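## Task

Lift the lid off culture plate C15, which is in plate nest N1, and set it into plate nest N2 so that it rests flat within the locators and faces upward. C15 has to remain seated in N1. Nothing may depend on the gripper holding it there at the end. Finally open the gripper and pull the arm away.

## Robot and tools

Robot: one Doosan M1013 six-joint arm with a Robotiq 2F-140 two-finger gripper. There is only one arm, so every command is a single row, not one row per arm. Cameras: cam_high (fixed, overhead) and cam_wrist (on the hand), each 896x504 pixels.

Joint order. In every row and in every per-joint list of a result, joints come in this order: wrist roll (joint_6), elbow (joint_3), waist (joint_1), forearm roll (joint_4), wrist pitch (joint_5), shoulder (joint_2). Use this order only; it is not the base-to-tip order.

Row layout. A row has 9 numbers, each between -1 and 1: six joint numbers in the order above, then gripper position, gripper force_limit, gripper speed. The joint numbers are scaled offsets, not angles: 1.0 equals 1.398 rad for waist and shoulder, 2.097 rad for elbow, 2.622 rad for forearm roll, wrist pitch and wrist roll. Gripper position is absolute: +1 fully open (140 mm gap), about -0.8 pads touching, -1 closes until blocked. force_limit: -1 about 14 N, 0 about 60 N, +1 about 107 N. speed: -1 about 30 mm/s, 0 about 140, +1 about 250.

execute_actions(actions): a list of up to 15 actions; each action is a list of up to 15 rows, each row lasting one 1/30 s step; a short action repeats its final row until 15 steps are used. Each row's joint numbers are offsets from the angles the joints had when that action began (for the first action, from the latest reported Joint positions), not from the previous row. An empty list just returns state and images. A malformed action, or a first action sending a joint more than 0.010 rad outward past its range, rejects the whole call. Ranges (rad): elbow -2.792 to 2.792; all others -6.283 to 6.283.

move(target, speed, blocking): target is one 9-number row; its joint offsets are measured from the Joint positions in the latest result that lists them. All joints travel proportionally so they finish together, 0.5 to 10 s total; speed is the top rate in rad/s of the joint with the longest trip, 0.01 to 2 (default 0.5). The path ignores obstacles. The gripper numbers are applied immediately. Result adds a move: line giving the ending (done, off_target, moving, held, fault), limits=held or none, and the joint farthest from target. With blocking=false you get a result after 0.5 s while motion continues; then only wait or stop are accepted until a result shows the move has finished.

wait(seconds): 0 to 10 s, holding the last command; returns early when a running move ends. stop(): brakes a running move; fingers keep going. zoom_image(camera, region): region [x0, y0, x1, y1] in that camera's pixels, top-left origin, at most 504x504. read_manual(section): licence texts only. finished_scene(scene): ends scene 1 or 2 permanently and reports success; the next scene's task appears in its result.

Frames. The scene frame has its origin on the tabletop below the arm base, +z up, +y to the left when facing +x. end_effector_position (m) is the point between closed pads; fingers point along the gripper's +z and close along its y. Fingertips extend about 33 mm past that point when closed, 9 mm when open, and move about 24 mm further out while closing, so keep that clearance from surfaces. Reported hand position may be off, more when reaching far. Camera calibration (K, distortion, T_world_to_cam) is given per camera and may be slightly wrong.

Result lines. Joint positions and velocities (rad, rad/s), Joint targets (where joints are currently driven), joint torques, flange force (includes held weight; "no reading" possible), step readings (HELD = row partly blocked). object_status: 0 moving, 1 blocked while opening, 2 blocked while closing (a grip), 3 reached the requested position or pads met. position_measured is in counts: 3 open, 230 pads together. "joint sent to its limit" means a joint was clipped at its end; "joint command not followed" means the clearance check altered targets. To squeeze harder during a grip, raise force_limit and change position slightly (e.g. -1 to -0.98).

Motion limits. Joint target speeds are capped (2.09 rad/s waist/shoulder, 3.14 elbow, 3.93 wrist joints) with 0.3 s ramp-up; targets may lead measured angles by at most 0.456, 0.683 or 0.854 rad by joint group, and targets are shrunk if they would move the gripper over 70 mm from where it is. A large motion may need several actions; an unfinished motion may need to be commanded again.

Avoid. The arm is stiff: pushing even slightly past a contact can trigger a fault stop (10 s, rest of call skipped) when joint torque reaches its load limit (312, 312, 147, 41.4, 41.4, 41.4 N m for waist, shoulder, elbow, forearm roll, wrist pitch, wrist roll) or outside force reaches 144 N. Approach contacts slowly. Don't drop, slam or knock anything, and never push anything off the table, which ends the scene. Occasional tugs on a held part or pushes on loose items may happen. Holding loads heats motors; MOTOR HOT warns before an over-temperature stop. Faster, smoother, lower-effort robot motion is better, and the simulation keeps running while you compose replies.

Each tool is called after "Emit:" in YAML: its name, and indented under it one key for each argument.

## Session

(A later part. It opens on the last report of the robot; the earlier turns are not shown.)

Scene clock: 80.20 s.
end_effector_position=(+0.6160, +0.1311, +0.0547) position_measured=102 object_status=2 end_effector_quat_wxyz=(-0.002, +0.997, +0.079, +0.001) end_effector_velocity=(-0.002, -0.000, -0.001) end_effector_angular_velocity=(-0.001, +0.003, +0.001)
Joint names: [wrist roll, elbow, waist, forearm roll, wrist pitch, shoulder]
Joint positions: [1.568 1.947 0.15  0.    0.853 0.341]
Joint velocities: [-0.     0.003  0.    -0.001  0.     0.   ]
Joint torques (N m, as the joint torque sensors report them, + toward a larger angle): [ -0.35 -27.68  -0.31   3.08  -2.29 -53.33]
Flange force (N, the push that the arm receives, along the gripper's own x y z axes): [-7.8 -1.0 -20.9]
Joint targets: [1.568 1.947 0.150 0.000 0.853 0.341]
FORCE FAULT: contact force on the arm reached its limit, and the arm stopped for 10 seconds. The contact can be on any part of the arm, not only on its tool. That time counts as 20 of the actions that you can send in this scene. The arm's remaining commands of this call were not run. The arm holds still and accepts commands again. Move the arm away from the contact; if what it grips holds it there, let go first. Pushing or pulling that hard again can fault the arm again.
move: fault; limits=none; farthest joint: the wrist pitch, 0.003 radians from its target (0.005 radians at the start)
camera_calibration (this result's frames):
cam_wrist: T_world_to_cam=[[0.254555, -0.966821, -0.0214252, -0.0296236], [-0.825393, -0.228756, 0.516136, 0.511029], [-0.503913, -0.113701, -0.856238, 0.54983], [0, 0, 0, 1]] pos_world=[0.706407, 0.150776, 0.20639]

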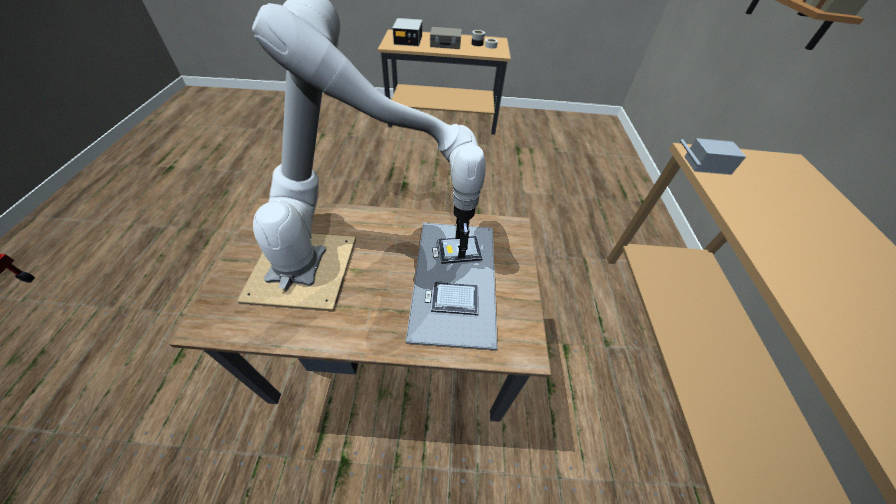

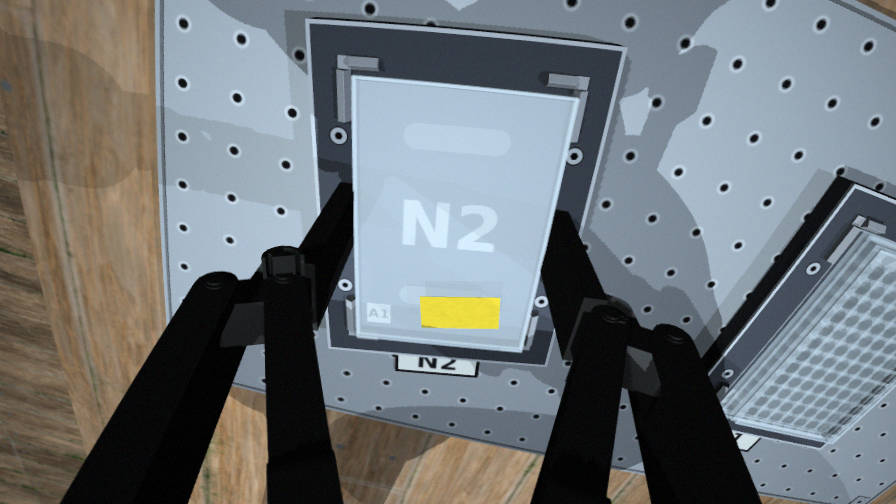

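Emit:
move:
  target: [0,0,0,0,0,0,0.6,-0.6,-0.6]

Emit:
move:
  target: [0,-0.022,0,0,0.0425,-0.046,0.6,-0.6,-0.6]
  speed: 0.2

Emit:
zoom_image:
  camera: "cam_wrist"
  region: [290, 0, 650, 370]

Emit:
zoom_image:
  camera: "cam_high"
  region: [420, 225, 500, 275]

Scene clock: 85.23 s.
end_effector_position=(+0.6160, +0.1311, +0.0547) position_measured=53 object_status=3 end_effector_quat_wxyz=(-0.002, +0.997, +0.079, +0.001) end_effector_velocity=(-0.001, +0.000, -0.000) end_effector_angular_velocity=(+0.000, +0.001, +0.000)
Joint names: [wrist roll, elbow, waist, forearm roll, wrist pitch, shoulder]
Joint positions: [1.568 1.947 0.15  0.    0.853 0.341]
Joint velocities: [-0.     0.001  0.001  0.001  0.    -0.   ]
Joint torques (N m, as the joint torque sensors report them, + toward a larger angle): [ -0.08 -33.22  -1.05   2.85  -0.32 -68.47]
Flange force (N, the push that the arm receives, along the gripper's own x y z axes): [-0.2 -2.2 3.7]
Joint targets: [1.568 1.947 0.150 0.000 0.853 0.341]
move: done; limits=none; farthest joint: the waist, 0.000 radians from its target (0.000 radians at the start)
camera_calibration (this result's frames):
cam_wrist: T_world_to_cam=[[0.254555, -0.966821, -0.0214267, -0.0296233], [-0.825385, -0.228755, 0.51615, 0.511027], [-0.503926, -0.113703, -0.85623, 0.549829], [0, 0, 0, 1]] pos_world=[0.706407, 0.150777, 0.206379]

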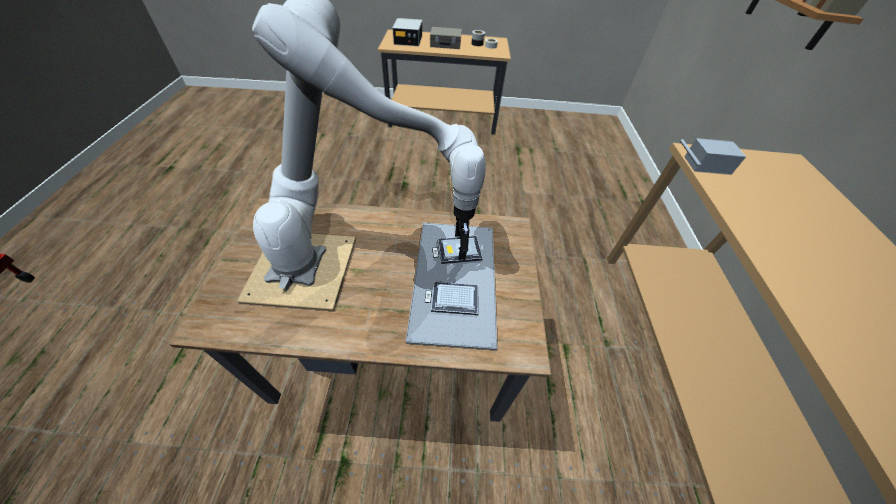

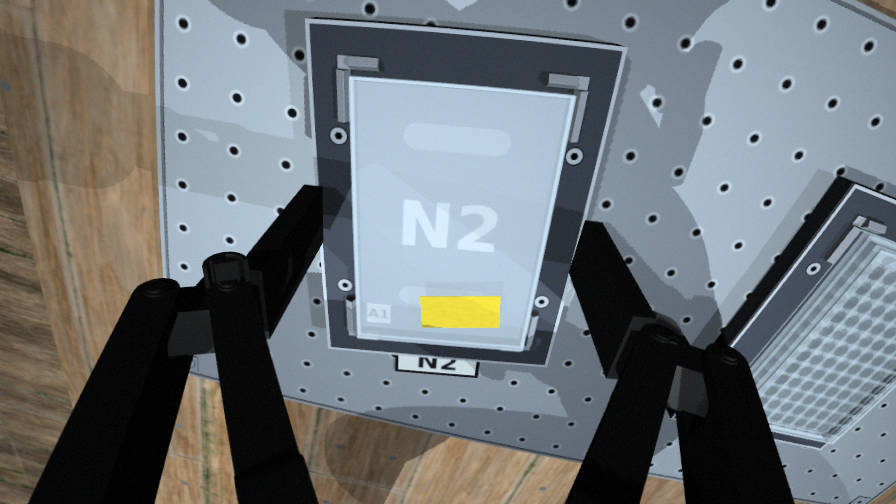

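Scene clock: 86.23 s.
end_effector_position=(+0.6155, +0.1308, +0.1154) position_measured=53 object_status=3 end_effector_quat_wxyz=(-0.002, +0.997, +0.079, +0.001) end_effector_velocity=(+0.000, -0.000, +0.001) end_effector_angular_velocity=(-0.000, -0.001, -0.001)
Joint names: [wrist roll, elbow, waist, forearm roll, wrist pitch, shoulder]
Joint positions: [1.568 1.901 0.15  0.    0.964 0.277]
Joint velocities: [ 0.001 -0.001 -0.    -0.     0.001 -0.001]
Joint torques (N m, as the joint torque sensors report them, + toward a larger angle): [ -0.01 -35.51  -0.34   3.12  -0.06 -62.41]
Flange force (N, the push that the arm receives, along the gripper's own x y z axes): [-2.1 -0.7 1.2]
Joint targets: [1.568 1.901 0.150 0.000 0.964 0.276]
move: done; limits=none; farthest joint: the waist, 0.000 radians from its target (0.000 radians at the start)
camera_calibration (this result's frames):
cam_wrist: T_world_to_cam=[[0.254576, -0.966813, -0.0215596, -0.0284681], [-0.824866, -0.228728, 0.51699, 0.478848], [-0.504764, -0.113829, -0.85572, 0.602025], [0, 0, 0, 1]] pos_world=[0.706114, 0.150531, 0.266991]

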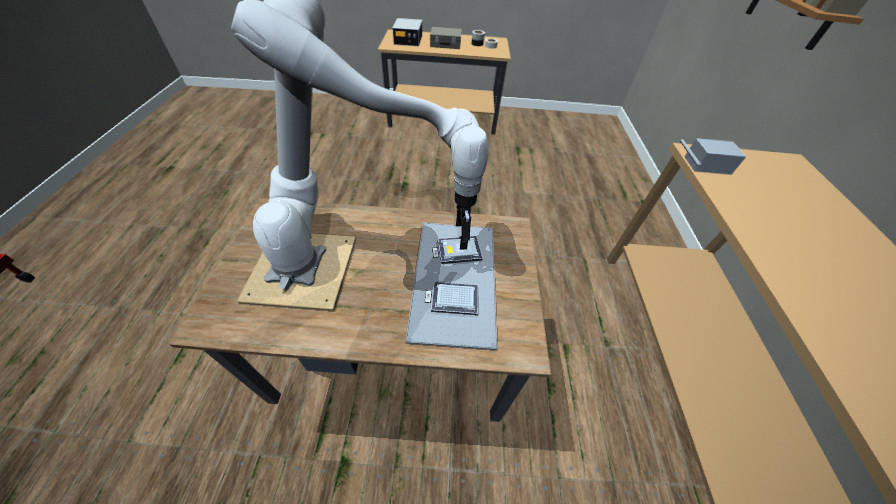

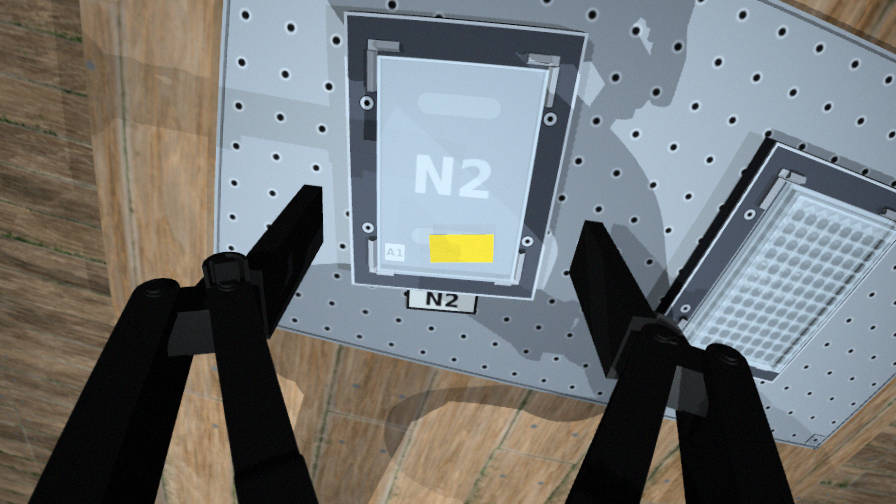

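Region (290, 0, 650, 370) of cam_wrist's 896x504 image, scaled by 1.362, with more detail than that image has; it fills the left 490 columns of this view, and the rest is white.

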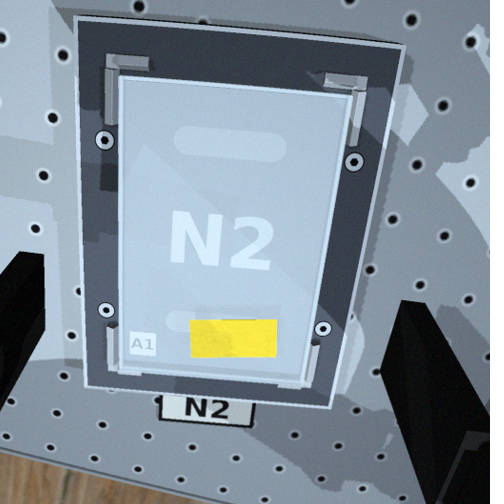

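Region (420, 225, 500, 275) of cam_high's 896x504 image, scaled by 6.300, with more detail than that image has; it fills the top 315 rows of this view, and the rest is white.

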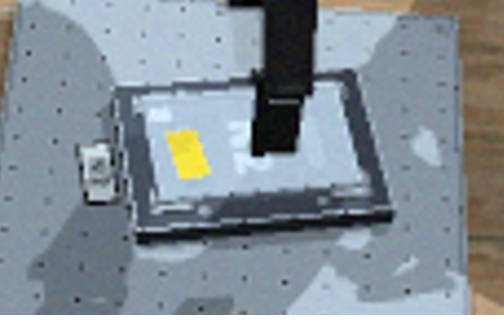

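Emit:
zoom_image:
  camera: "cam_wrist"
  region: [350, 220, 550, 310]

Emit:
zoom_image:
  camera: "cam_wrist"
  region: [350, 20, 590, 120]

Region (350, 220, 550, 310) of cam_wrist's 896x504 image, scaled by 2.520, with more detail than that image has; it fills the top 227 rows of this view, and the rest is white.

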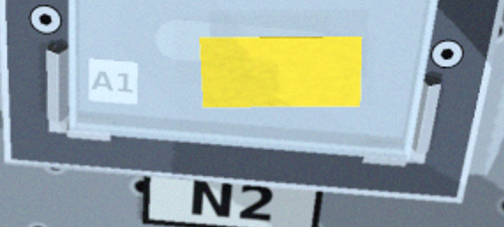

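Region (350, 20, 590, 120) of cam_wrist's 896x504 image, scaled by 2.100, with more detail than that image has; it fills the top 210 rows of this view, and the rest is white.

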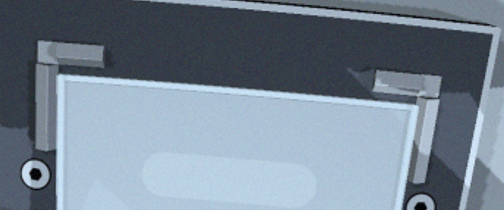

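Emit:
finished_scene:
  scene: 1

The scene is finished: the task was done.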